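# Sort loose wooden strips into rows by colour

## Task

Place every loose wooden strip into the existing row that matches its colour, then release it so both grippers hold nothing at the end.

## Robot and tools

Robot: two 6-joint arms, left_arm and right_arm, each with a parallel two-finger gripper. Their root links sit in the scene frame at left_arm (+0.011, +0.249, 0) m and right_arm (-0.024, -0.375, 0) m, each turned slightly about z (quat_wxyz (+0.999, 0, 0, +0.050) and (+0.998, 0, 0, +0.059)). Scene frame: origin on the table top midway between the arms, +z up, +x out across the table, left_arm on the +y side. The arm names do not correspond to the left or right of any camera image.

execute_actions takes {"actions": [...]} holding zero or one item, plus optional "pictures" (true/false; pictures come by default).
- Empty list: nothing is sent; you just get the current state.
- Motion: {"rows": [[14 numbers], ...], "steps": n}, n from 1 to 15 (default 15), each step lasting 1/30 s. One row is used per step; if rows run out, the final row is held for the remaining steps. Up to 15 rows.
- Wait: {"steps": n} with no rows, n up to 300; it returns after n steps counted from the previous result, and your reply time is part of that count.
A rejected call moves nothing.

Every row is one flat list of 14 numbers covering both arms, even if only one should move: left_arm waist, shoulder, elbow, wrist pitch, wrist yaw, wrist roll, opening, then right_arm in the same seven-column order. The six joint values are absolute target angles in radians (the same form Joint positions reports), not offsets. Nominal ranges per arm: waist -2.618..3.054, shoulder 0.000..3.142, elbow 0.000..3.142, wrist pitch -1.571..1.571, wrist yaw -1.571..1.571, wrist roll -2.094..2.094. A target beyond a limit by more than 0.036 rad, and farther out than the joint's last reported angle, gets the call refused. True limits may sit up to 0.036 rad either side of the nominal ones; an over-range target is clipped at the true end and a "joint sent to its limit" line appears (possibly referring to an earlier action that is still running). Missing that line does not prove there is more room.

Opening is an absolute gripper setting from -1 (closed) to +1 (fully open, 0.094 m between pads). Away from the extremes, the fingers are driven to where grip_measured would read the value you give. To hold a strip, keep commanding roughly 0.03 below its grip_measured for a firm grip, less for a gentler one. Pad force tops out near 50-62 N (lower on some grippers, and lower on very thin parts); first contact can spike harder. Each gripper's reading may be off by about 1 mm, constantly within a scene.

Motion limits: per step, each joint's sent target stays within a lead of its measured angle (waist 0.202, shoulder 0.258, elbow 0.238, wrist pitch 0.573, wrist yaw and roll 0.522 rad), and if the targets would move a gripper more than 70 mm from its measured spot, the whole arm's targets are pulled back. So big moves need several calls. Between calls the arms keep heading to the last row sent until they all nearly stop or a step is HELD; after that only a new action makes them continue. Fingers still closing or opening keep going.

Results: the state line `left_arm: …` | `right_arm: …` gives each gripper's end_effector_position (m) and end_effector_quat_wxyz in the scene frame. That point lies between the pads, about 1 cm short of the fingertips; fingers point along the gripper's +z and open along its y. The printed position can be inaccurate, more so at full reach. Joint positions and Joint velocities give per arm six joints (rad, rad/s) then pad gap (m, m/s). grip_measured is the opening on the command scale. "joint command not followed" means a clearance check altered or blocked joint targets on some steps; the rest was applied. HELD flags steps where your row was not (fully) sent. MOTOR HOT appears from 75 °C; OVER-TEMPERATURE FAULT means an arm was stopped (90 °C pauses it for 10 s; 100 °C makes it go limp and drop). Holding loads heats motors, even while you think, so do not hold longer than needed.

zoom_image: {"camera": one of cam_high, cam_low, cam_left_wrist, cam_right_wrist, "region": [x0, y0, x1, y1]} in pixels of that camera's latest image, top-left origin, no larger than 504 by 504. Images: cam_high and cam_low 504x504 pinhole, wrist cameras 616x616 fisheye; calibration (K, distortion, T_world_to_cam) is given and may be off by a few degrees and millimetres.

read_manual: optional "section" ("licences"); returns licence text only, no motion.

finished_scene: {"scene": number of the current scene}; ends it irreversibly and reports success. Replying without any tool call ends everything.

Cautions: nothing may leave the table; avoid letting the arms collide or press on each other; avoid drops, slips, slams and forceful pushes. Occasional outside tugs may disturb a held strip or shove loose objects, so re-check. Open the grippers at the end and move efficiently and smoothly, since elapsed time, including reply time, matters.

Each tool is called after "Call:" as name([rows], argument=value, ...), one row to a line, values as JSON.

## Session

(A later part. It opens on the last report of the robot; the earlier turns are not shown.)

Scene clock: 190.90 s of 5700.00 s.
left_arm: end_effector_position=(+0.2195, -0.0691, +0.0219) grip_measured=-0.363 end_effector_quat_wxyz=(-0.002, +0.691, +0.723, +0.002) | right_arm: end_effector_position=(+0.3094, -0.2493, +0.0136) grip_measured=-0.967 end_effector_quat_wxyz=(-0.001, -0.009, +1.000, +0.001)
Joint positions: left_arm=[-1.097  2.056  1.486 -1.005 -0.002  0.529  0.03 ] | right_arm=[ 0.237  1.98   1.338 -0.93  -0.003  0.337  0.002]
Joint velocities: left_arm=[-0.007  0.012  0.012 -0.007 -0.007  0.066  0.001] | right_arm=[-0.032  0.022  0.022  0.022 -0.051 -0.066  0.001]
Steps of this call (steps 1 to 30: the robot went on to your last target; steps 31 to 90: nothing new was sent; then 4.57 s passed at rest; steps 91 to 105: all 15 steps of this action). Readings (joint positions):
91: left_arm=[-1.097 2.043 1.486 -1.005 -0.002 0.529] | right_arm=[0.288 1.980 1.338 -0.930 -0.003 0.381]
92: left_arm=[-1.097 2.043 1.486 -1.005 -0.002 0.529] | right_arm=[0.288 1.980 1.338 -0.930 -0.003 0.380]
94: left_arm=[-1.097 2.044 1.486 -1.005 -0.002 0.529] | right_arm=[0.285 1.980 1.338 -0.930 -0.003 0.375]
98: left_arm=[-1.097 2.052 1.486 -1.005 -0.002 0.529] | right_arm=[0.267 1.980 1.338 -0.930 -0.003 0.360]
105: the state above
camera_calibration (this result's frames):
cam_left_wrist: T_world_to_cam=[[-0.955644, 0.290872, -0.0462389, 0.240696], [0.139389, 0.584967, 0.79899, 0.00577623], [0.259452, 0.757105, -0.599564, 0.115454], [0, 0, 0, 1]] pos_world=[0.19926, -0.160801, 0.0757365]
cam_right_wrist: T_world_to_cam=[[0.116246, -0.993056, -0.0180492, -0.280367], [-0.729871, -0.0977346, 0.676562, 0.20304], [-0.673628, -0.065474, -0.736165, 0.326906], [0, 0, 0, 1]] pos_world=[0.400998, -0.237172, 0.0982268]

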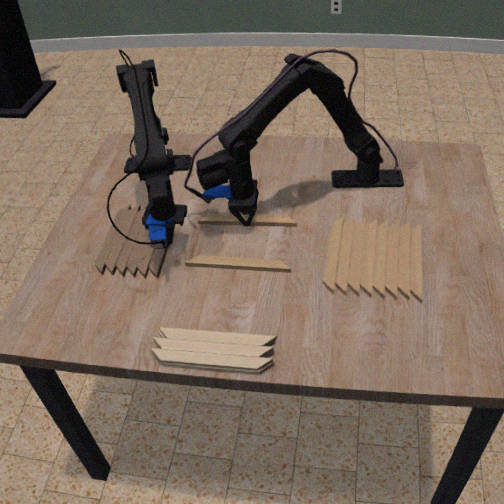

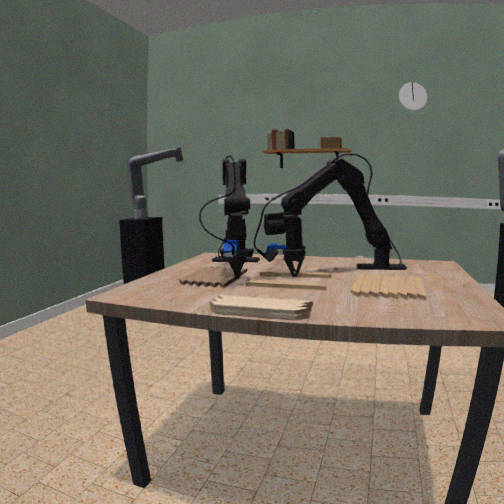

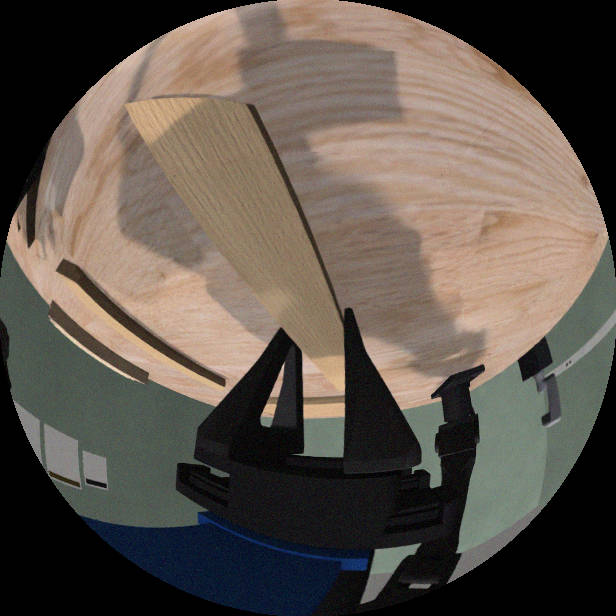

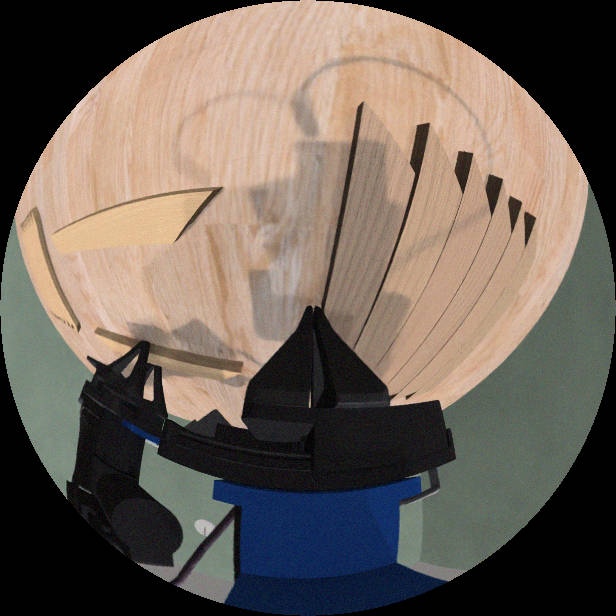

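Call:
execute_actions([
  {"rows": [[-1.095,2.056,1.48,-1.0,0,0.527,-0.4,0.227,1.98,1.336,-0.92,-0.005,0.32,-0.97],[-1.095,2.056,1.48,-1.0,0,0.527,-0.43,0.224,1.98,1.336,-0.92,-0.005,0.32,-0.97],[-1.095,2.056,1.48,-1.0,0,0.527,-0.46,0.222,1.98,1.336,-0.92,-0.005,0.32,-0.97],[-1.095,2.056,1.48,-1.0,0,0.527,-0.48,0.222,1.98,1.336,-0.92,-0.005,0.32,-0.97],[-1.095,2.05,1.48,-1.01,0,0.527,-0.48,0.222,1.98,1.336,-0.92,-0.005,0.32,-0.97],[-1.095,2.04,1.48,-1.02,0,0.527,-0.48,0.222,1.98,1.336,-0.92,-0.005,0.32,-0.97],[-1.095,2.025,1.48,-1.035,0,0.527,-0.48,0.222,1.98,1.336,-0.92,-0.005,0.32,-0.97],[-1.095,2.01,1.48,-1.05,0,0.527,-0.48,0.23,1.975,1.34,-0.93,-0.005,0.32,-0.97],[-1.095,1.995,1.48,-1.065,0,0.527,-0.48,0.24,1.965,1.345,-0.94,-0.005,0.32,-0.97],[-1.09,1.98,1.48,-1.08,0,0.527,-0.48,0.246,1.95,1.35,-0.96,-0.005,0.32,-0.97],[-1.085,1.965,1.48,-1.09,0,0.527,-0.48,0.246,1.935,1.355,-0.98,-0.005,0.32,-0.97],[-1.075,1.95,1.478,-1.095,0,0.527,-0.48,0.246,1.92,1.36,-1.0,-0.005,0.32,-0.97],[-1.06,1.935,1.474,-1.1,0,0.52,-0.48,0.246,1.9,1.36,-1.02,-0.005,0.32,-0.97],[-1.04,1.925,1.468,-1.1,0,0.51,-0.48,0.246,1.88,1.36,-1.04,-0.005,0.32,-0.97],[-1.015,1.915,1.46,-1.1,0,0.49,-0.48,0.24,1.86,1.36,-1.06,-0.005,0.32,-0.97]]},
], pictures=false)

Call:
execute_actions([
  {"rows": [[-0.985,1.91,1.452,-1.1,0,0.45,-0.48,0.23,1.84,1.36,-1.08,-0.005,0.32,-0.97],[-0.95,1.905,1.444,-1.1,0,0.4,-0.48,0.21,1.82,1.36,-1.1,-0.005,0.32,-0.97],[-0.91,1.9,1.436,-1.095,0,0.34,-0.48,0.185,1.8,1.36,-1.12,-0.005,0.32,-0.97],[-0.87,1.895,1.428,-1.09,0,0.28,-0.48,0.16,1.78,1.36,-1.14,-0.005,0.32,-0.97],[-0.83,1.89,1.42,-1.085,0,0.21,-0.48,0.135,1.76,1.36,-1.16,-0.005,0.32,-0.97],[-0.79,1.885,1.412,-1.08,0,0.14,-0.48,0.11,1.745,1.36,-1.17,-0.005,0.32,-0.97],[-0.75,1.88,1.404,-1.075,0,0.07,-0.48,0.085,1.735,1.36,-1.18,-0.005,0.32,-0.97],[-0.71,1.875,1.396,-1.07,0,0.0,-0.48,0.06,1.73,1.36,-1.18,-0.005,0.32,-0.97],[-0.67,1.87,1.388,-1.065,0,-0.07,-0.48,0.035,1.73,1.36,-1.18,-0.005,0.32,-0.97],[-0.63,1.865,1.38,-1.06,0,-0.14,-0.48,0.01,1.73,1.36,-1.18,-0.005,0.32,-0.97],[-0.59,1.86,1.372,-1.055,0,-0.2,-0.48,-0.01,1.73,1.36,-1.18,-0.005,0.32,-0.97],[-0.555,1.857,1.364,-1.05,0,-0.25,-0.48,-0.025,1.73,1.36,-1.18,-0.005,0.32,-0.97],[-0.525,1.854,1.357,-1.047,0,-0.29,-0.48,-0.04,1.73,1.36,-1.18,-0.005,0.32,-0.97],[-0.5,1.852,1.35,-1.045,0,-0.32,-0.48,-0.05,1.73,1.36,-1.18,-0.005,0.32,-0.97],[-0.482,1.85,1.346,-1.045,0,-0.34,-0.48,-0.05,1.73,1.36,-1.18,-0.005,0.32,-0.97]]},
], pictures=false)

Call:
execute_actions([
  {"rows": [[-0.472,1.85,1.343,-1.045,0,-0.35,-0.48,-0.05,1.73,1.36,-1.18,-0.005,0.32,-0.97],[-0.466,1.85,1.342,-1.045,0,-0.35,-0.48,-0.05,1.73,1.36,-1.18,-0.005,0.32,-0.97]]},
])

Scene clock: 211.63 s of 5700.00 s.
left_arm: end_effector_position=(+0.2215, -0.0564, +0.0521) grip_measured=-0.433 end_effector_quat_wxyz=(+0.008, +0.680, +0.733, -0.001) | right_arm: end_effector_position=(+0.3009, -0.2523, +0.0280) grip_measured=-0.967 end_effector_quat_wxyz=(-0.006, -0.013, +1.000, -0.000)
Joint positions: left_arm=[-1.074  1.97   1.484 -1.069 -0.002  0.523  0.027] | right_arm=[ 0.237  1.937  1.338 -0.984 -0.004  0.329  0.002]
Joint velocities: left_arm=[ 0.379 -0.53  -0.085 -0.066  0.022 -0.154 -0.001] | right_arm=[-0.002 -0.545 -0.012 -0.403 -0.081  0.007  0.   ]
Steps of this call (steps 1 to 15: the robot went on to your last target; steps 16 to 90: nothing new was sent; then 17.23 s passed at rest; steps 91 to 105: all 15 steps of this action). Readings (joint positions):
91: left_arm=[-1.097 2.056 1.486 -1.005 -0.003 0.529] | right_arm=[0.237 1.980 1.338 -0.930 -0.003 0.329]
92: left_arm=[-1.097 2.056 1.486 -1.005 -0.003 0.529] | right_arm=[0.237 1.980 1.338 -0.930 -0.003 0.329]
94: left_arm=[-1.097 2.056 1.486 -1.005 -0.003 0.529] | right_arm=[0.235 1.980 1.338 -0.930 -0.003 0.329]
98: left_arm=[-1.097 2.055 1.486 -1.011 -0.003 0.529] | right_arm=[0.232 1.980 1.338 -0.930 -0.004 0.329]
105: the state above

Scene clock: 212.13 s of 5700.00 s.
left_arm: end_effector_position=(+0.3247, +0.1151, +0.0493) grip_measured=-0.432 end_effector_quat_wxyz=(-0.008, +0.128, +0.992, +0.005) | right_arm: end_effector_position=(+0.2910, -0.3481, +0.0892) grip_measured=-0.967 end_effector_quat_wxyz=(+0.005, +0.125, +0.992, +0.005)
Joint positions: left_arm=[-0.511  1.893  1.366 -1.062 -0.005 -0.153  0.027] | right_arm=[-0.041  1.742  1.338 -1.155 -0.007  0.327  0.002]
Joint velocities: left_arm=[ 0.794 -0.134 -0.159  0.066 -0.022 -1.267 -0.   ] | right_arm=[-0.3    0.002  0.012 -0.037  0.037 -0.007  0.   ]
Steps of this call (steps 1 to 15: all 15 steps of this action). Readings (joint positions):
1: left_arm=[-1.056 1.952 1.480 -1.071 -0.001 0.512] | right_arm=[0.237 1.917 1.338 -0.999 -0.004 0.328]
2: left_arm=[-1.032 1.937 1.476 -1.073 0.001 0.493] | right_arm=[0.235 1.893 1.338 -1.015 -0.004 0.328]
4: left_arm=[-0.964 1.918 1.465 -1.075 0.002 0.434] | right_arm=[0.216 1.844 1.338 -1.049 -0.007 0.328]
8: left_arm=[-0.785 1.909 1.430 -1.072 0.001 0.239] | right_arm=[0.114 1.762 1.338 -1.112 -0.008 0.327]
15: the state above

Scene clock: 212.63 s of 5700.00 s.
left_arm: end_effector_position=(+0.3289, +0.1332, +0.0504) grip_measured=-0.432 end_effector_quat_wxyz=(-0.007, +0.011, +1.000, +0.006) | right_arm: end_effector_position=(+0.2886, -0.3512, +0.0892) grip_measured=-0.967 end_effector_quat_wxyz=(-0.000, +0.129, +0.992, +0.004)
Joint positions: left_arm=[-0.459  1.881  1.354 -1.062 -0.007 -0.336  0.027] | right_arm=[-0.05   1.742  1.338 -1.166 -0.007  0.327  0.002]
Joint velocities: left_arm=[-0.002 -0.007 -0.007  0.022 -0.037 -0.154  0.001] | right_arm=[-0.007 -0.017 -0.002 -0.051  0.022 -0.007 -0.001]
Steps of this call (steps 1 to 15: all 15 steps of this action). Readings (joint positions):
1: left_arm=[-0.487 1.889 1.361 -1.062 -0.006 -0.192] | right_arm=[-0.048 1.742 1.338 -1.157 -0.007 0.327]
2: left_arm=[-0.469 1.886 1.358 -1.062 -0.008 -0.223] | right_arm=[-0.050 1.742 1.338 -1.160 -0.007 0.327]
4: left_arm=[-0.453 1.882 1.355 -1.062 -0.010 -0.268] | right_arm=[-0.050 1.742 1.338 -1.162 -0.007 0.327]
8: left_arm=[-0.457 1.881 1.354 -1.062 -0.009 -0.313] | right_arm=[-0.050 1.742 1.338 -1.165 -0.007 0.327]
15: the state above
camera_calibration (this result's frames):
cam_left_wrist: T_world_to_cam=[[-0.355102, -0.93318, -0.0554747, 0.253694], [-0.567297, 0.167946, 0.806206, 0.136921], [-0.743018, 0.317756, -0.589029, 0.338714], [0, 0, 0, 1]] pos_world=[0.419433, 0.106118, 0.1032]
cam_right_wrist: T_world_to_cam=[[-0.160039, -0.986857, -0.0223948, -0.295514], [-0.730388, 0.103125, 0.675203, 0.197542], [-0.664019, 0.124416, -0.737292, 0.425867], [0, 0, 0, 1]] pos_world=[0.379772, -0.364986, 0.17399]

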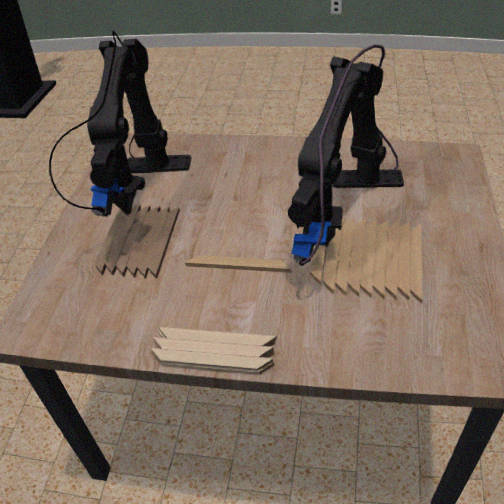

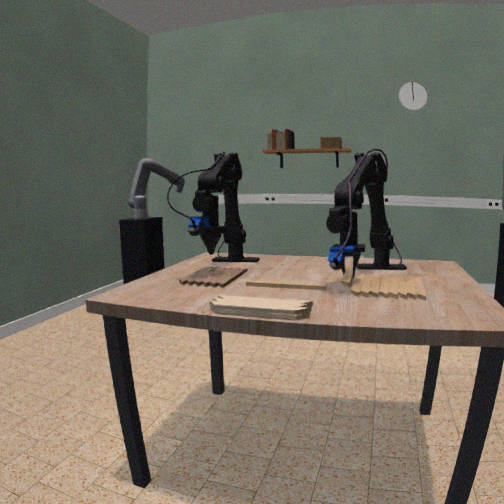

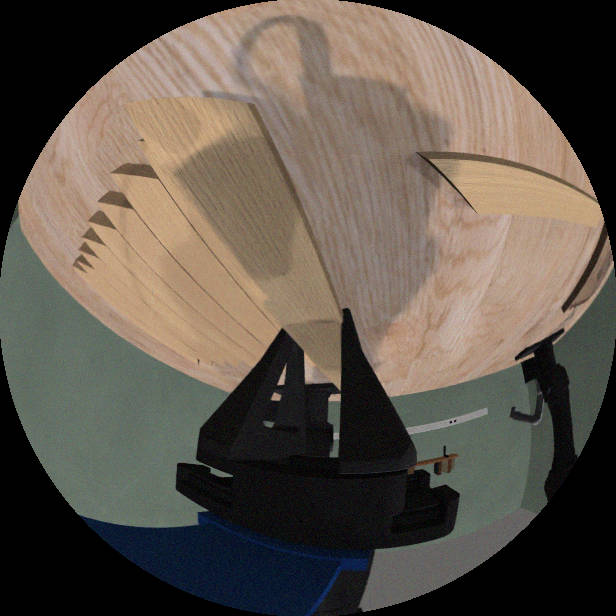

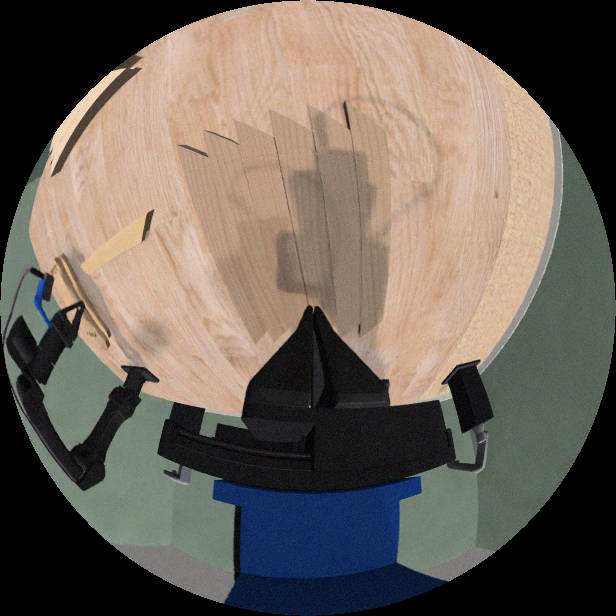

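Call:
execute_actions([
  {"rows": [[-0.474,1.88,1.342,-1.035,0,-0.355,-0.48,-0.05,1.73,1.36,-1.18,-0.005,0.32,-0.97],[-0.481,1.885,1.337,-1.02,0,-0.36,-0.48,-0.05,1.73,1.36,-1.18,-0.005,0.32,-0.97],[-0.488,1.89,1.331,-1.005,0,-0.366,-0.48,-0.05,1.73,1.36,-1.18,-0.005,0.32,-0.97],[-0.494,1.894,1.324,-0.99,0,-0.372,-0.48,-0.05,1.73,1.36,-1.18,-0.005,0.32,-0.97],[-0.494,1.898,1.317,-0.975,0,-0.372,-0.48,-0.05,1.73,1.36,-1.18,-0.005,0.32,-0.97],[-0.494,1.901,1.31,-0.96,0,-0.372,-0.48,-0.05,1.73,1.36,-1.18,-0.005,0.32,-0.97],[-0.494,1.904,1.303,-0.95,0,-0.372,-0.48,-0.05,1.73,1.36,-1.18,-0.005,0.32,-0.97],[-0.494,1.907,1.296,-0.94,0,-0.372,-0.48,-0.05,1.73,1.36,-1.18,-0.005,0.32,-0.97],[-0.494,1.91,1.289,-0.93,0,-0.372,-0.48,-0.05,1.73,1.36,-1.18,-0.005,0.32,-0.97],[-0.494,1.912,1.282,-0.925,0,-0.372,-0.48,-0.05,1.73,1.36,-1.18,-0.005,0.32,-0.97],[-0.494,1.913,1.276,-0.925,0,-0.372,-0.48,-0.05,1.73,1.36,-1.18,-0.005,0.32,-0.97],[-0.494,1.913,1.27,-0.925,0,-0.372,-0.48,-0.05,1.73,1.36,-1.18,-0.005,0.32,-0.97],[-0.494,1.913,1.266,-0.925,0,-0.372,-0.48,-0.05,1.73,1.36,-1.18,-0.005,0.32,-0.97]]},
], pictures=false)

Call:
execute_actions([
  {"steps": 8},
])

Call:
zoom_image(camera="cam_high", region=[280, 200, 400, 310])

Call:
zoom_image(camera="cam_low", region=[310, 250, 390, 305])

Scene clock: 220.37 s of 5700.00 s.
left_arm: end_effector_position=(+0.3238, +0.1234, +0.0239) grip_measured=-0.432 end_effector_quat_wxyz=(-0.006, +0.013, +1.000, +0.005) | right_arm: end_effector_position=(+0.2886, -0.3512, +0.0892) grip_measured=-0.967 end_effector_quat_wxyz=(-0.000, +0.129, +0.992, +0.004)
Joint positions: left_arm=[-0.49   1.906  1.277 -0.956 -0.005 -0.363  0.027] | right_arm=[-0.05   1.742  1.338 -1.166 -0.007  0.327  0.002]
Joint velocities: left_arm=[-0.007  0.056 -0.09   0.022 -0.037 -0.066  0.   ] | right_arm=[-0.012  0.032 -0.032 -0.051 -0.022  0.051 -0.   ]
Steps of this call (steps 1 to 15: the robot went on to your last target; steps 16 to 90: nothing new was sent; then 4.23 s passed at rest; steps 91 to 105: all 15 steps of this action). Readings (joint positions):
91: left_arm=[-0.459 1.881 1.354 -1.061 -0.007 -0.343] | right_arm=[-0.050 1.742 1.338 -1.166 -0.007 0.327]
92: left_arm=[-0.461 1.881 1.354 -1.059 -0.007 -0.345] | right_arm=[-0.050 1.742 1.338 -1.166 -0.007 0.327]
94: left_arm=[-0.469 1.881 1.349 -1.043 -0.007 -0.351] | right_arm=[-0.050 1.742 1.338 -1.166 -0.007 0.327]
98: left_arm=[-0.488 1.883 1.322 -1.000 -0.006 -0.359] | right_arm=[-0.050 1.742 1.338 -1.166 -0.007 0.327]
105: the state above

Scene clock: 220.63 s of 5700.00 s.
left_arm: end_effector_position=(+0.3247, +0.1230, +0.0226) grip_measured=-0.432 end_effector_quat_wxyz=(-0.003, +0.012, +1.000, +0.004) | right_arm: end_effector_position=(+0.2886, -0.3512, +0.0892) grip_measured=-0.967 end_effector_quat_wxyz=(-0.000, +0.129, +0.992, +0.004)
Joint positions: left_arm=[-0.49   1.908  1.274 -0.946 -0.005 -0.364  0.027] | right_arm=[-0.05   1.742  1.338 -1.166 -0.007  0.327  0.002]
Joint velocities: left_arm=[-0.012 -0.017 -0.002  0.007 -0.007  0.022 -0.   ] | right_arm=[-0.007 -0.012  0.007 -0.081  0.007  0.037 -0.002]
Steps of this call (steps 1 to 8: the robot went on to your last target). Readings (joint positions):
1: left_arm=[-0.490 1.907 1.275 -0.955 -0.005 -0.364] | right_arm=[-0.050 1.742 1.338 -1.166 -0.007 0.327]
2: left_arm=[-0.490 1.908 1.274 -0.954 -0.005 -0.364] | right_arm=[-0.050 1.742 1.338 -1.166 -0.007 0.327]
4: left_arm=[-0.490 1.908 1.274 -0.952 -0.005 -0.364] | right_arm=[-0.050 1.742 1.338 -1.166 -0.007 0.327]
8: the state above
camera_calibration (this result's frames):
cam_left_wrist: T_world_to_cam=[[-0.35753, -0.93239, -0.0531129, 0.24176], [-0.572518, 0.173893, 0.801239, 0.159845], [-0.737832, 0.316875, -0.595982, 0.32106], [0, 0, 0, 1]] pos_world=[0.414839, 0.095883, 0.0761118]
cam_right_wrist: T_world_to_cam=[[-0.160039, -0.986857, -0.0223948, -0.295514], [-0.730388, 0.103125, 0.675203, 0.197542], [-0.664019, 0.124416, -0.737292, 0.425867], [0, 0, 0, 1]] pos_world=[0.379772, -0.364986, 0.17399]

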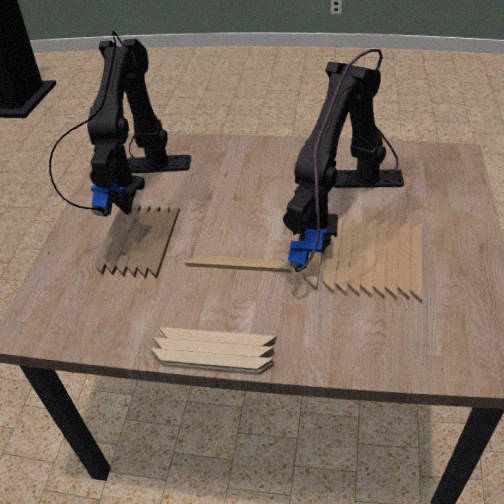

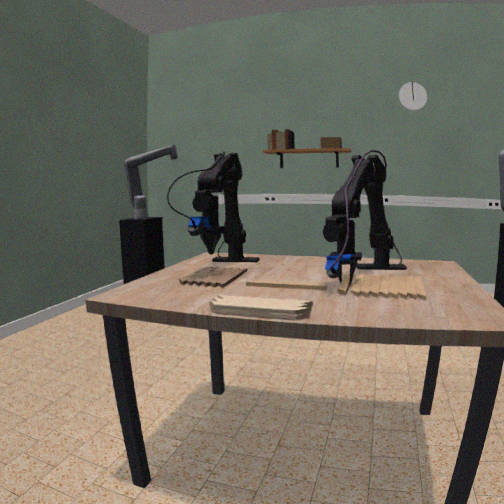

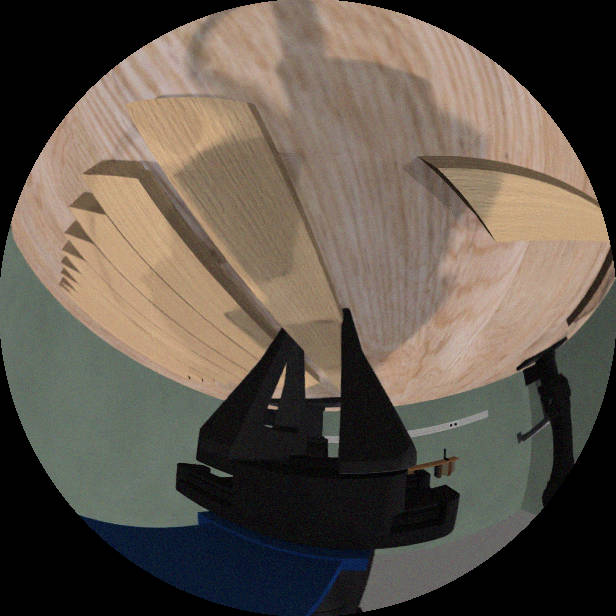

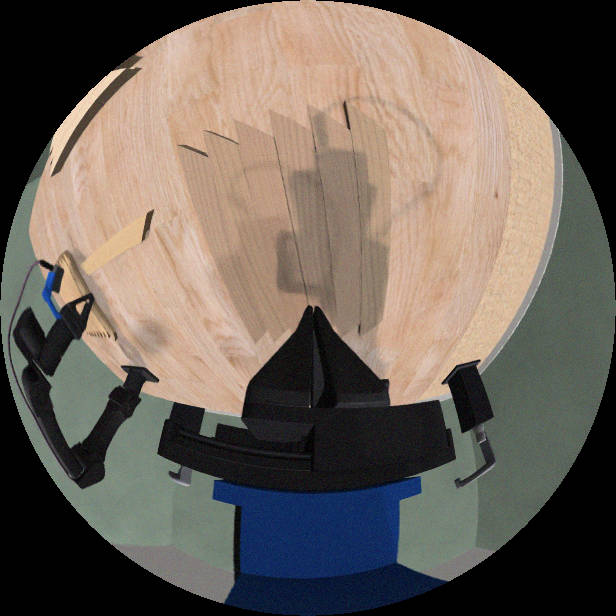

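Region (280, 200, 400, 310) of cam_high's 504x504 image, scaled by 4.200, with more detail than that image has; it fills the top 462 rows of this view, and the rest is white.

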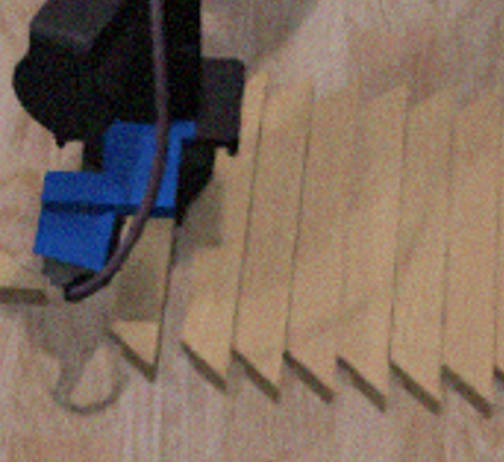

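Region (310, 250, 390, 305) of cam_low's 504x504 image, scaled by 6.300, with more detail than that image has; it fills the top 346 rows of this view, and the rest is white.

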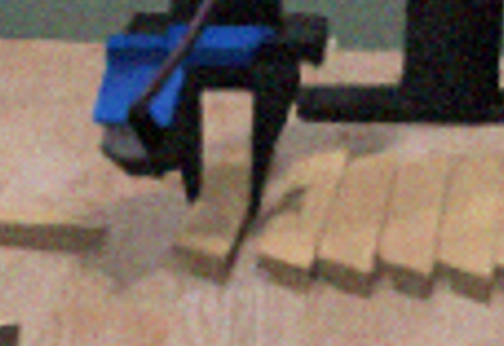

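Call:
execute_actions([
  {"rows": [[-0.49,1.91,1.272,-0.935,0,-0.368,-0.43,-0.05,1.73,1.36,-1.18,-0.005,0.32,-0.97],[-0.49,1.91,1.275,-0.94,0,-0.368,-0.39,-0.05,1.73,1.36,-1.18,-0.005,0.32,-0.97],[-0.49,1.905,1.285,-0.95,0,-0.368,-0.35,-0.05,1.73,1.36,-1.18,-0.005,0.32,-0.97],[-0.49,1.9,1.3,-0.97,0,-0.368,-0.35,-0.05,1.73,1.36,-1.18,-0.005,0.32,-0.97],[-0.49,1.895,1.315,-0.99,0,-0.368,-0.35,-0.05,1.73,1.36,-1.18,-0.005,0.32,-0.97],[-0.49,1.89,1.33,-1.015,0,-0.368,-0.35,-0.05,1.73,1.36,-1.18,-0.005,0.32,-0.97],[-0.49,1.89,1.35,-1.04,0,-0.368,-0.35,-0.05,1.73,1.36,-1.18,-0.005,0.32,-0.97],[-0.49,1.89,1.37,-1.06,0,-0.368,-0.35,-0.05,1.73,1.36,-1.18,-0.005,0.32,-0.97],[-0.49,1.89,1.395,-1.08,0,-0.368,-0.35,-0.05,1.73,1.36,-1.18,-0.005,0.32,-0.97],[-0.49,1.9,1.425,-1.1,0,-0.36,-0.35,-0.05,1.73,1.36,-1.18,-0.005,0.32,-0.97],[-0.495,1.91,1.46,-1.12,0,-0.33,-0.35,-0.05,1.73,1.36,-1.18,-0.005,0.32,-0.97],[-0.505,1.925,1.5,-1.14,0,-0.28,-0.33,-0.05,1.73,1.36,-1.18,-0.005,0.32,-0.97],[-0.515,1.945,1.54,-1.156,0,-0.22,-0.3,-0.05,1.73,1.36,-1.18,-0.005,0.32,-0.97],[-0.53,1.97,1.58,-1.172,0,-0.15,-0.25,-0.05,1.73,1.36,-1.18,-0.005,0.32,-0.97],[-0.545,1.995,1.62,-1.188,0,-0.08,-0.2,-0.05,1.73,1.36,-1.18,-0.005,0.32,-0.97]]},
], pictures=false)

Call:
execute_actions([
  {"rows": [[-0.56,2.02,1.66,-1.204,0,-0.01,-0.15,-0.05,1.73,1.36,-1.18,-0.005,0.32,-0.97],[-0.575,2.046,1.7,-1.22,0,0.06,-0.1,-0.05,1.73,1.36,-1.18,-0.005,0.32,-0.97],[-0.59,2.072,1.74,-1.236,0,0.13,-0.05,-0.05,1.73,1.36,-1.18,-0.005,0.32,-0.97],[-0.605,2.098,1.78,-1.252,0,0.2,0,-0.05,1.73,1.36,-1.18,-0.005,0.32,-0.97],[-0.62,2.124,1.82,-1.268,0,0.27,0.05,-0.05,1.73,1.36,-1.18,-0.005,0.32,-0.97],[-0.635,2.15,1.86,-1.284,0,0.34,0.1,-0.05,1.73,1.36,-1.18,-0.005,0.32,-0.97],[-0.65,2.176,1.9,-1.3,0,0.41,0.15,-0.05,1.73,1.36,-1.18,-0.005,0.32,-0.97],[-0.665,2.202,1.94,-1.315,0,0.48,0.2,-0.05,1.73,1.36,-1.18,-0.005,0.32,-0.97],[-0.68,2.228,1.98,-1.33,0,0.55,0.25,-0.05,1.73,1.36,-1.18,-0.005,0.32,-0.97],[-0.695,2.254,2.02,-1.343,0,0.62,0.3,-0.05,1.73,1.36,-1.18,-0.005,0.32,-0.97],[-0.71,2.28,2.06,-1.356,0,0.68,0.3,-0.05,1.73,1.36,-1.18,-0.005,0.32,-0.97],[-0.723,2.305,2.1,-1.368,0,0.74,0.3,-0.05,1.73,1.36,-1.18,-0.005,0.32,-0.97],[-0.735,2.33,2.14,-1.38,0,0.79,0.3,-0.05,1.73,1.36,-1.18,-0.005,0.32,-0.97],[-0.746,2.353,2.178,-1.39,0,0.83,0.3,-0.05,1.73,1.36,-1.18,-0.005,0.32,-0.97],[-0.756,2.375,2.212,-1.398,0,0.86,0.3,-0.05,1.73,1.36,-1.18,-0.005,0.32,-0.97]]},
], pictures=false)

Call:
execute_actions([
  {"rows": [[-0.764,2.395,2.242,-1.404,0,0.88,0.3,-0.05,1.73,1.36,-1.18,-0.005,0.32,-0.97],[-0.77,2.412,2.268,-1.408,0,0.897,0.3,-0.05,1.73,1.36,-1.18,-0.005,0.32,-0.97],[-0.774,2.427,2.288,-1.41,0,0.897,0.3,-0.05,1.73,1.36,-1.18,-0.005,0.32,-0.97],[-0.776,2.439,2.303,-1.41,0,0.897,0.3,-0.05,1.73,1.36,-1.18,-0.005,0.32,-0.97],[-0.776,2.448,2.313,-1.41,0,0.897,0.3,-0.05,1.73,1.36,-1.18,-0.005,0.32,-0.97],[-0.776,2.455,2.32,-1.41,0,0.897,0.3,-0.05,1.73,1.36,-1.18,-0.005,0.32,-0.97]]},
])

Scene clock: 237.30 s of 5700.00 s.
left_arm: end_effector_position=(+0.3554, +0.1050, +0.0755) grip_measured=-0.224 end_effector_quat_wxyz=(+0.020, +0.073, +0.997, -0.004) | right_arm: end_effector_position=(+0.2885, -0.3512, +0.0892) grip_measured=-0.967 end_effector_quat_wxyz=(-0.000, +0.129, +0.992, +0.004)
Joint positions: left_arm=[-0.504  1.937  1.532 -1.126 -0.005 -0.256  0.036] | right_arm=[-0.05   1.742  1.338 -1.167 -0.007  0.327  0.002]
Joint velocities: left_arm=[-0.252  0.418  1.277 -0.315  0.007  1.15   0.041] | right_arm=[ 0.002 -0.002 -0.002 -0.022 -0.081 -0.022  0.001]
Steps of this call (steps 1 to 30: the robot went on to your last target; steps 31 to 90: nothing new was sent; then 13.17 s passed at rest; steps 91 to 105: all 15 steps of this action). Readings (joint positions):
91: left_arm=[-0.490 1.908 1.274 -0.943 -0.005 -0.365] | right_arm=[-0.050 1.742 1.338 -1.166 -0.007 0.327]
92: left_arm=[-0.490 1.908 1.274 -0.943 -0.005 -0.365] | right_arm=[-0.050 1.742 1.338 -1.166 -0.007 0.327]
94: left_arm=[-0.490 1.908 1.274 -0.945 -0.005 -0.365] | right_arm=[-0.050 1.742 1.338 -1.167 -0.007 0.327]
98: left_arm=[-0.490 1.908 1.305 -0.999 -0.005 -0.365] | right_arm=[-0.050 1.742 1.338 -1.167 -0.007 0.327]
105: the state above

Scene clock: 237.80 s of 5700.00 s.
left_arm: end_effector_position=(+0.3843, -0.0214, +0.0687) grip_measured=+0.297 end_effector_quat_wxyz=(+0.013, +0.593, +0.805, +0.003) | right_arm: end_effector_position=(+0.2885, -0.3512, +0.0892) grip_measured=-0.967 end_effector_quat_wxyz=(-0.000, +0.129, +0.992, +0.004)
Joint positions: left_arm=[-0.733  2.334  2.125 -1.336 -0.005  0.638  0.061] | right_arm=[-0.05   1.742  1.338 -1.167 -0.007  0.327  0.002]
Joint velocities: left_arm=[-0.359  0.657  1.057 -0.3   -0.066  1.473 -0.001] | right_arm=[-0.017  0.002  0.027  0.022 -0.007  0.022  0.001]
Steps of this call (steps 1 to 15: all 15 steps of this action). Readings (joint positions):
1: left_arm=[-0.514 1.954 1.576 -1.139 -0.005 -0.211] | right_arm=[-0.050 1.742 1.338 -1.167 -0.007 0.327]
2: left_arm=[-0.528 1.975 1.620 -1.151 -0.005 -0.161] | right_arm=[-0.050 1.742 1.338 -1.167 -0.007 0.327]
4: left_arm=[-0.560 2.025 1.703 -1.176 -0.005 -0.050] | right_arm=[-0.050 1.742 1.338 -1.167 -0.007 0.327]
8: left_arm=[-0.631 2.143 1.855 -1.235 -0.005 0.202] | right_arm=[-0.050 1.742 1.338 -1.167 -0.007 0.327]
15: the state above

Scene clock: 238.30 s of 5700.00 s.
left_arm: end_effector_position=(+0.3853, -0.0502, +0.0604) grip_measured=+0.297 end_effector_quat_wxyz=(+0.010, +0.703, +0.711, +0.004) | right_arm: end_effector_position=(+0.2885, -0.3512, +0.0892) grip_measured=-0.967 end_effector_quat_wxyz=(-0.000, +0.129, +0.992, +0.004)
Joint positions: left_arm=[-0.781  2.446  2.289 -1.393 -0.006  0.881  0.061] | right_arm=[-0.05   1.742  1.338 -1.167 -0.007  0.327  0.002]
Joint velocities: left_arm=[ 0.002 -0.012 -0.007  0.007  0.125  0.051  0.   ] | right_arm=[-0.017 -0.002 -0.017  0.051  0.051  0.007  0.   ]
Steps of this call (steps 1 to 15: all 15 steps of this action). Readings (joint positions):
1: left_arm=[-0.745 2.356 2.160 -1.345 -0.005 0.685] | right_arm=[-0.050 1.742 1.338 -1.167 -0.007 0.327]
2: left_arm=[-0.755 2.376 2.193 -1.354 -0.005 0.725] | right_arm=[-0.050 1.742 1.338 -1.167 -0.007 0.327]
4: left_arm=[-0.771 2.407 2.244 -1.366 -0.005 0.785] | right_arm=[-0.050 1.742 1.338 -1.167 -0.007 0.327]
8: left_arm=[-0.781 2.440 2.288 -1.377 -0.005 0.848] | right_arm=[-0.050 1.742 1.338 -1.167 -0.007 0.327]
15: the state above
camera_calibration (this result's frames):
cam_left_wrist: T_world_to_cam=[[-0.943569, 0.323756, -0.0697108, 0.393817], [0.144098, 0.590882, 0.793785, -0.0604357], [0.298183, 0.738946, -0.60419, 0.0656805], [0, 0, 0, 1]] pos_world=[0.360717, -0.140324, 0.11511]
cam_right_wrist: T_world_to_cam=[[-0.160047, -0.986857, -0.0223083, -0.295541], [-0.730131, 0.103142, 0.675478, 0.197381], [-0.664299, 0.124396, -0.737043, 0.425857], [0, 0, 0, 1]] pos_world=[0.37971, -0.364991, 0.173955]

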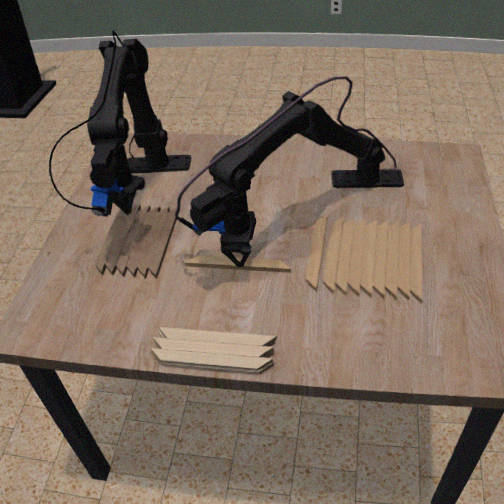

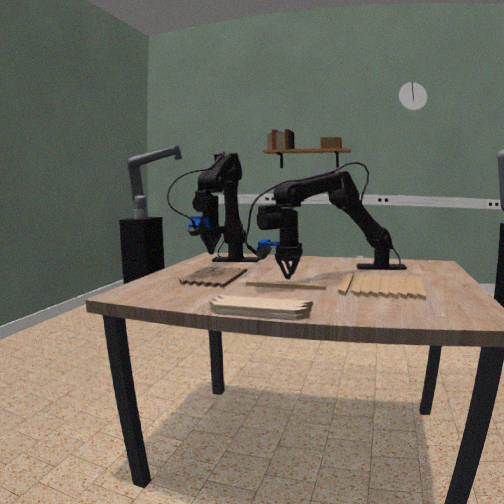

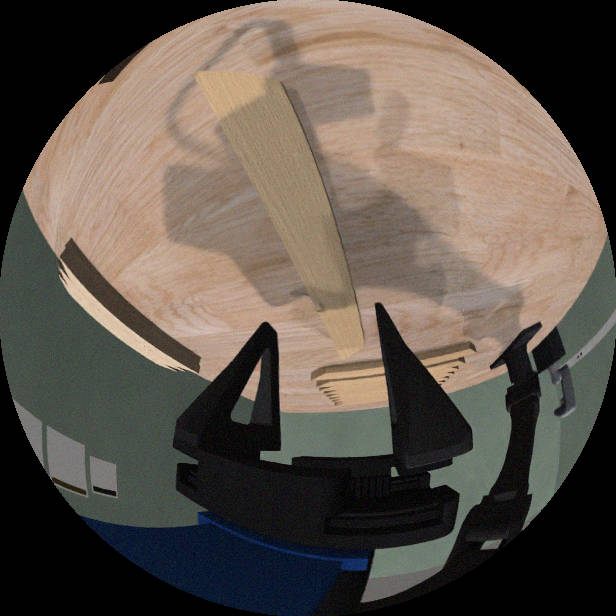

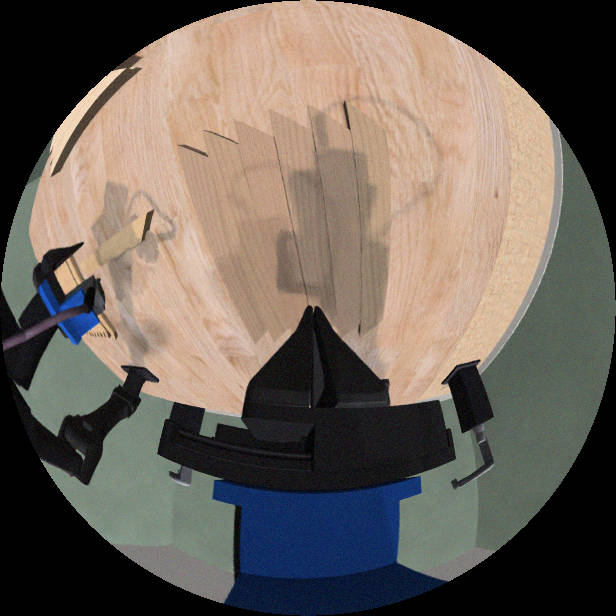

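Call:
execute_actions([
  {"rows": [[-0.785,2.455,2.285,-1.385,0,0.893,0.25,-0.05,1.73,1.36,-1.18,-0.005,0.32,-0.97],[-0.789,2.458,2.275,-1.372,0,0.893,0.2,-0.05,1.73,1.36,-1.18,-0.005,0.32,-0.97],[-0.792,2.461,2.265,-1.36,0,0.893,0.15,-0.05,1.73,1.36,-1.18,-0.005,0.32,-0.97],[-0.795,2.464,2.255,-1.348,0,0.893,0.1,-0.05,1.73,1.36,-1.18,-0.005,0.32,-0.97],[-0.795,2.467,2.245,-1.336,0,0.893,0.05,-0.05,1.73,1.36,-1.18,-0.005,0.32,-0.97],[-0.795,2.47,2.235,-1.324,0,0.893,0,-0.05,1.73,1.36,-1.18,-0.005,0.32,-0.97],[-0.795,2.472,2.225,-1.312,0,0.893,0,-0.05,1.73,1.36,-1.18,-0.005,0.32,-0.97],[-0.795,2.474,2.216,-1.303,0,0.893,0,-0.05,1.73,1.36,-1.18,-0.005,0.32,-0.97],[-0.795,2.476,2.208,-1.295,0,0.893,0,-0.05,1.73,1.36,-1.18,-0.005,0.32,-0.97],[-0.795,2.477,2.202,-1.295,0,0.893,0,-0.05,1.73,1.36,-1.18,-0.005,0.32,-0.97],[-0.795,2.477,2.198,-1.295,0,0.893,0,-0.05,1.73,1.36,-1.18,-0.005,0.32,-0.97]]},
], pictures=false)

Call:
execute_actions([
  {"steps": 6},
])

Call:
zoom_image(camera="cam_low", region=[255, 255, 325, 300])

Scene clock: 245.97 s of 5700.00 s.
left_arm: end_effector_position=(+0.3813, -0.0511, +0.0275) grip_measured=+0.003 end_effector_quat_wxyz=(-0.006, +0.709, +0.705, +0.002) | right_arm: end_effector_position=(+0.2885, -0.3512, +0.0892) grip_measured=-0.967 end_effector_quat_wxyz=(-0.000, +0.129, +0.992, +0.004)
Joint positions: left_arm=[-0.787  2.473  2.208 -1.316 -0.006  0.889  0.047] | right_arm=[-0.05   1.742  1.338 -1.167 -0.007  0.327  0.002]
Joint velocities: left_arm=[ 0.002  0.085 -0.042  0.022 -0.022  0.066 -0.   ] | right_arm=[-0.002  0.007 -0.012 -0.066  0.037 -0.051 -0.   ]
Steps of this call (steps 1 to 15: the robot went on to your last target; steps 16 to 90: nothing new was sent; then 4.17 s passed at rest; steps 91 to 105: all 15 steps of this action). Readings (joint positions):
91: left_arm=[-0.781 2.446 2.289 -1.397 -0.006 0.889] | right_arm=[-0.050 1.742 1.338 -1.167 -0.007 0.327]
92: left_arm=[-0.781 2.446 2.289 -1.395 -0.006 0.889] | right_arm=[-0.050 1.742 1.338 -1.167 -0.007 0.327]
94: left_arm=[-0.781 2.446 2.284 -1.385 -0.006 0.889] | right_arm=[-0.050 1.742 1.338 -1.167 -0.007 0.327]
98: left_arm=[-0.785 2.448 2.249 -1.350 -0.006 0.889] | right_arm=[-0.050 1.742 1.338 -1.167 -0.007 0.327]
105: the state above

Scene clock: 246.17 s of 5700.00 s.
left_arm: end_effector_position=(+0.3824, -0.0519, +0.0264) grip_measured=+0.003 end_effector_quat_wxyz=(-0.004, +0.709, +0.705, +0.003) | right_arm: end_effector_position=(+0.2885, -0.3512, +0.0892) grip_measured=-0.967 end_effector_quat_wxyz=(-0.000, +0.129, +0.992, +0.004)
Joint positions: left_arm=[-0.787  2.475  2.207 -1.309 -0.006  0.889  0.047] | right_arm=[-0.05   1.742  1.338 -1.167 -0.007  0.327  0.002]
Joint velocities: left_arm=[ 0.002  0.002 -0.017  0.022 -0.007  0.022  0.   ] | right_arm=[-0.007  0.002 -0.017 -0.022 -0.051 -0.051  0.   ]
Steps of this call (steps 1 to 6: the robot went on to your last target). Readings (joint positions):
1: left_arm=[-0.787 2.475 2.207 -1.315 -0.006 0.889] | right_arm=[-0.050 1.742 1.338 -1.167 -0.007 0.327]
2: left_arm=[-0.787 2.475 2.207 -1.315 -0.006 0.889] | right_arm=[-0.050 1.742 1.338 -1.167 -0.007 0.327]
4: left_arm=[-0.787 2.475 2.207 -1.311 -0.006 0.889] | right_arm=[-0.050 1.742 1.338 -1.167 -0.007 0.327]
6: the state above
camera_calibration (this result's frames):
cam_left_wrist: T_world_to_cam=[[-0.93971, 0.33913, -0.044007, 0.387841], [0.16978, 0.574366, 0.800799, -0.0428101], [0.296851, 0.745047, -0.597314, 0.0479093], [0, 0, 0, 1]] pos_world=[0.357504, -0.142634, 0.0799669]
cam_right_wrist: T_world_to_cam=[[-0.160047, -0.986857, -0.0223083, -0.295541], [-0.730131, 0.103142, 0.675478, 0.197381], [-0.664299, 0.124396, -0.737043, 0.425857], [0, 0, 0, 1]] pos_world=[0.37971, -0.364991, 0.173955]

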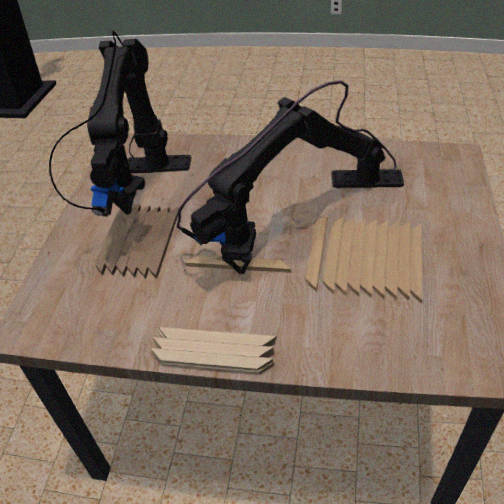

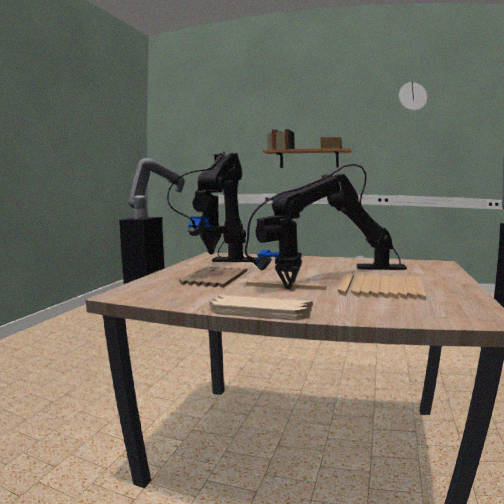

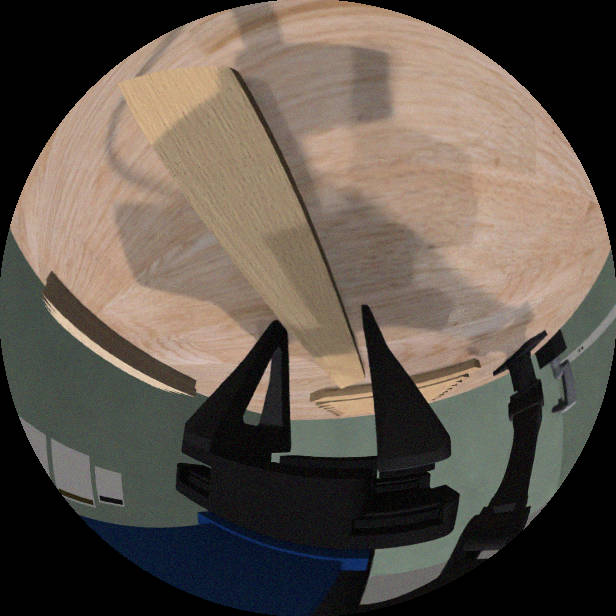

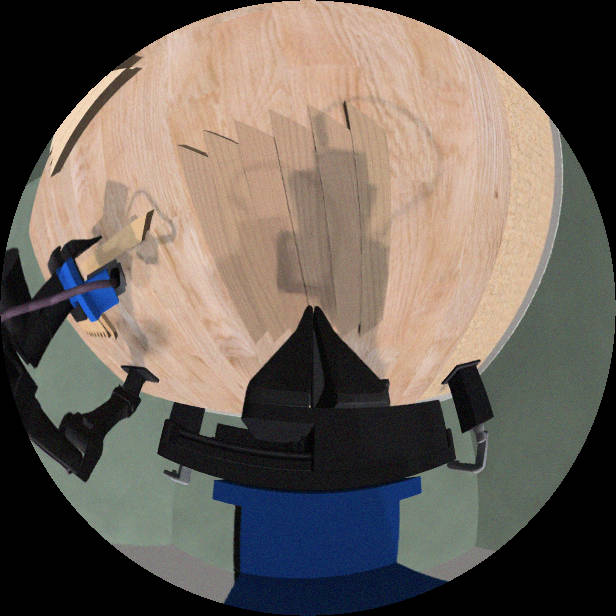

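Region (255, 255, 325, 300) of cam_low's 504x504 image, scaled by 7.200, with more detail than that image has; it fills the top 324 rows of this view, and the rest is white.

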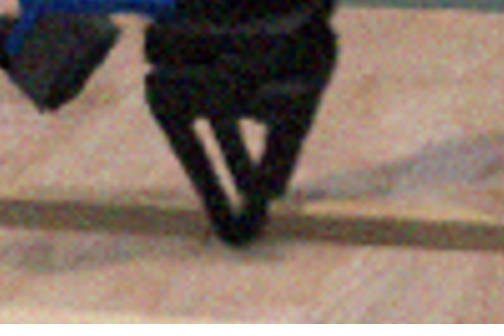

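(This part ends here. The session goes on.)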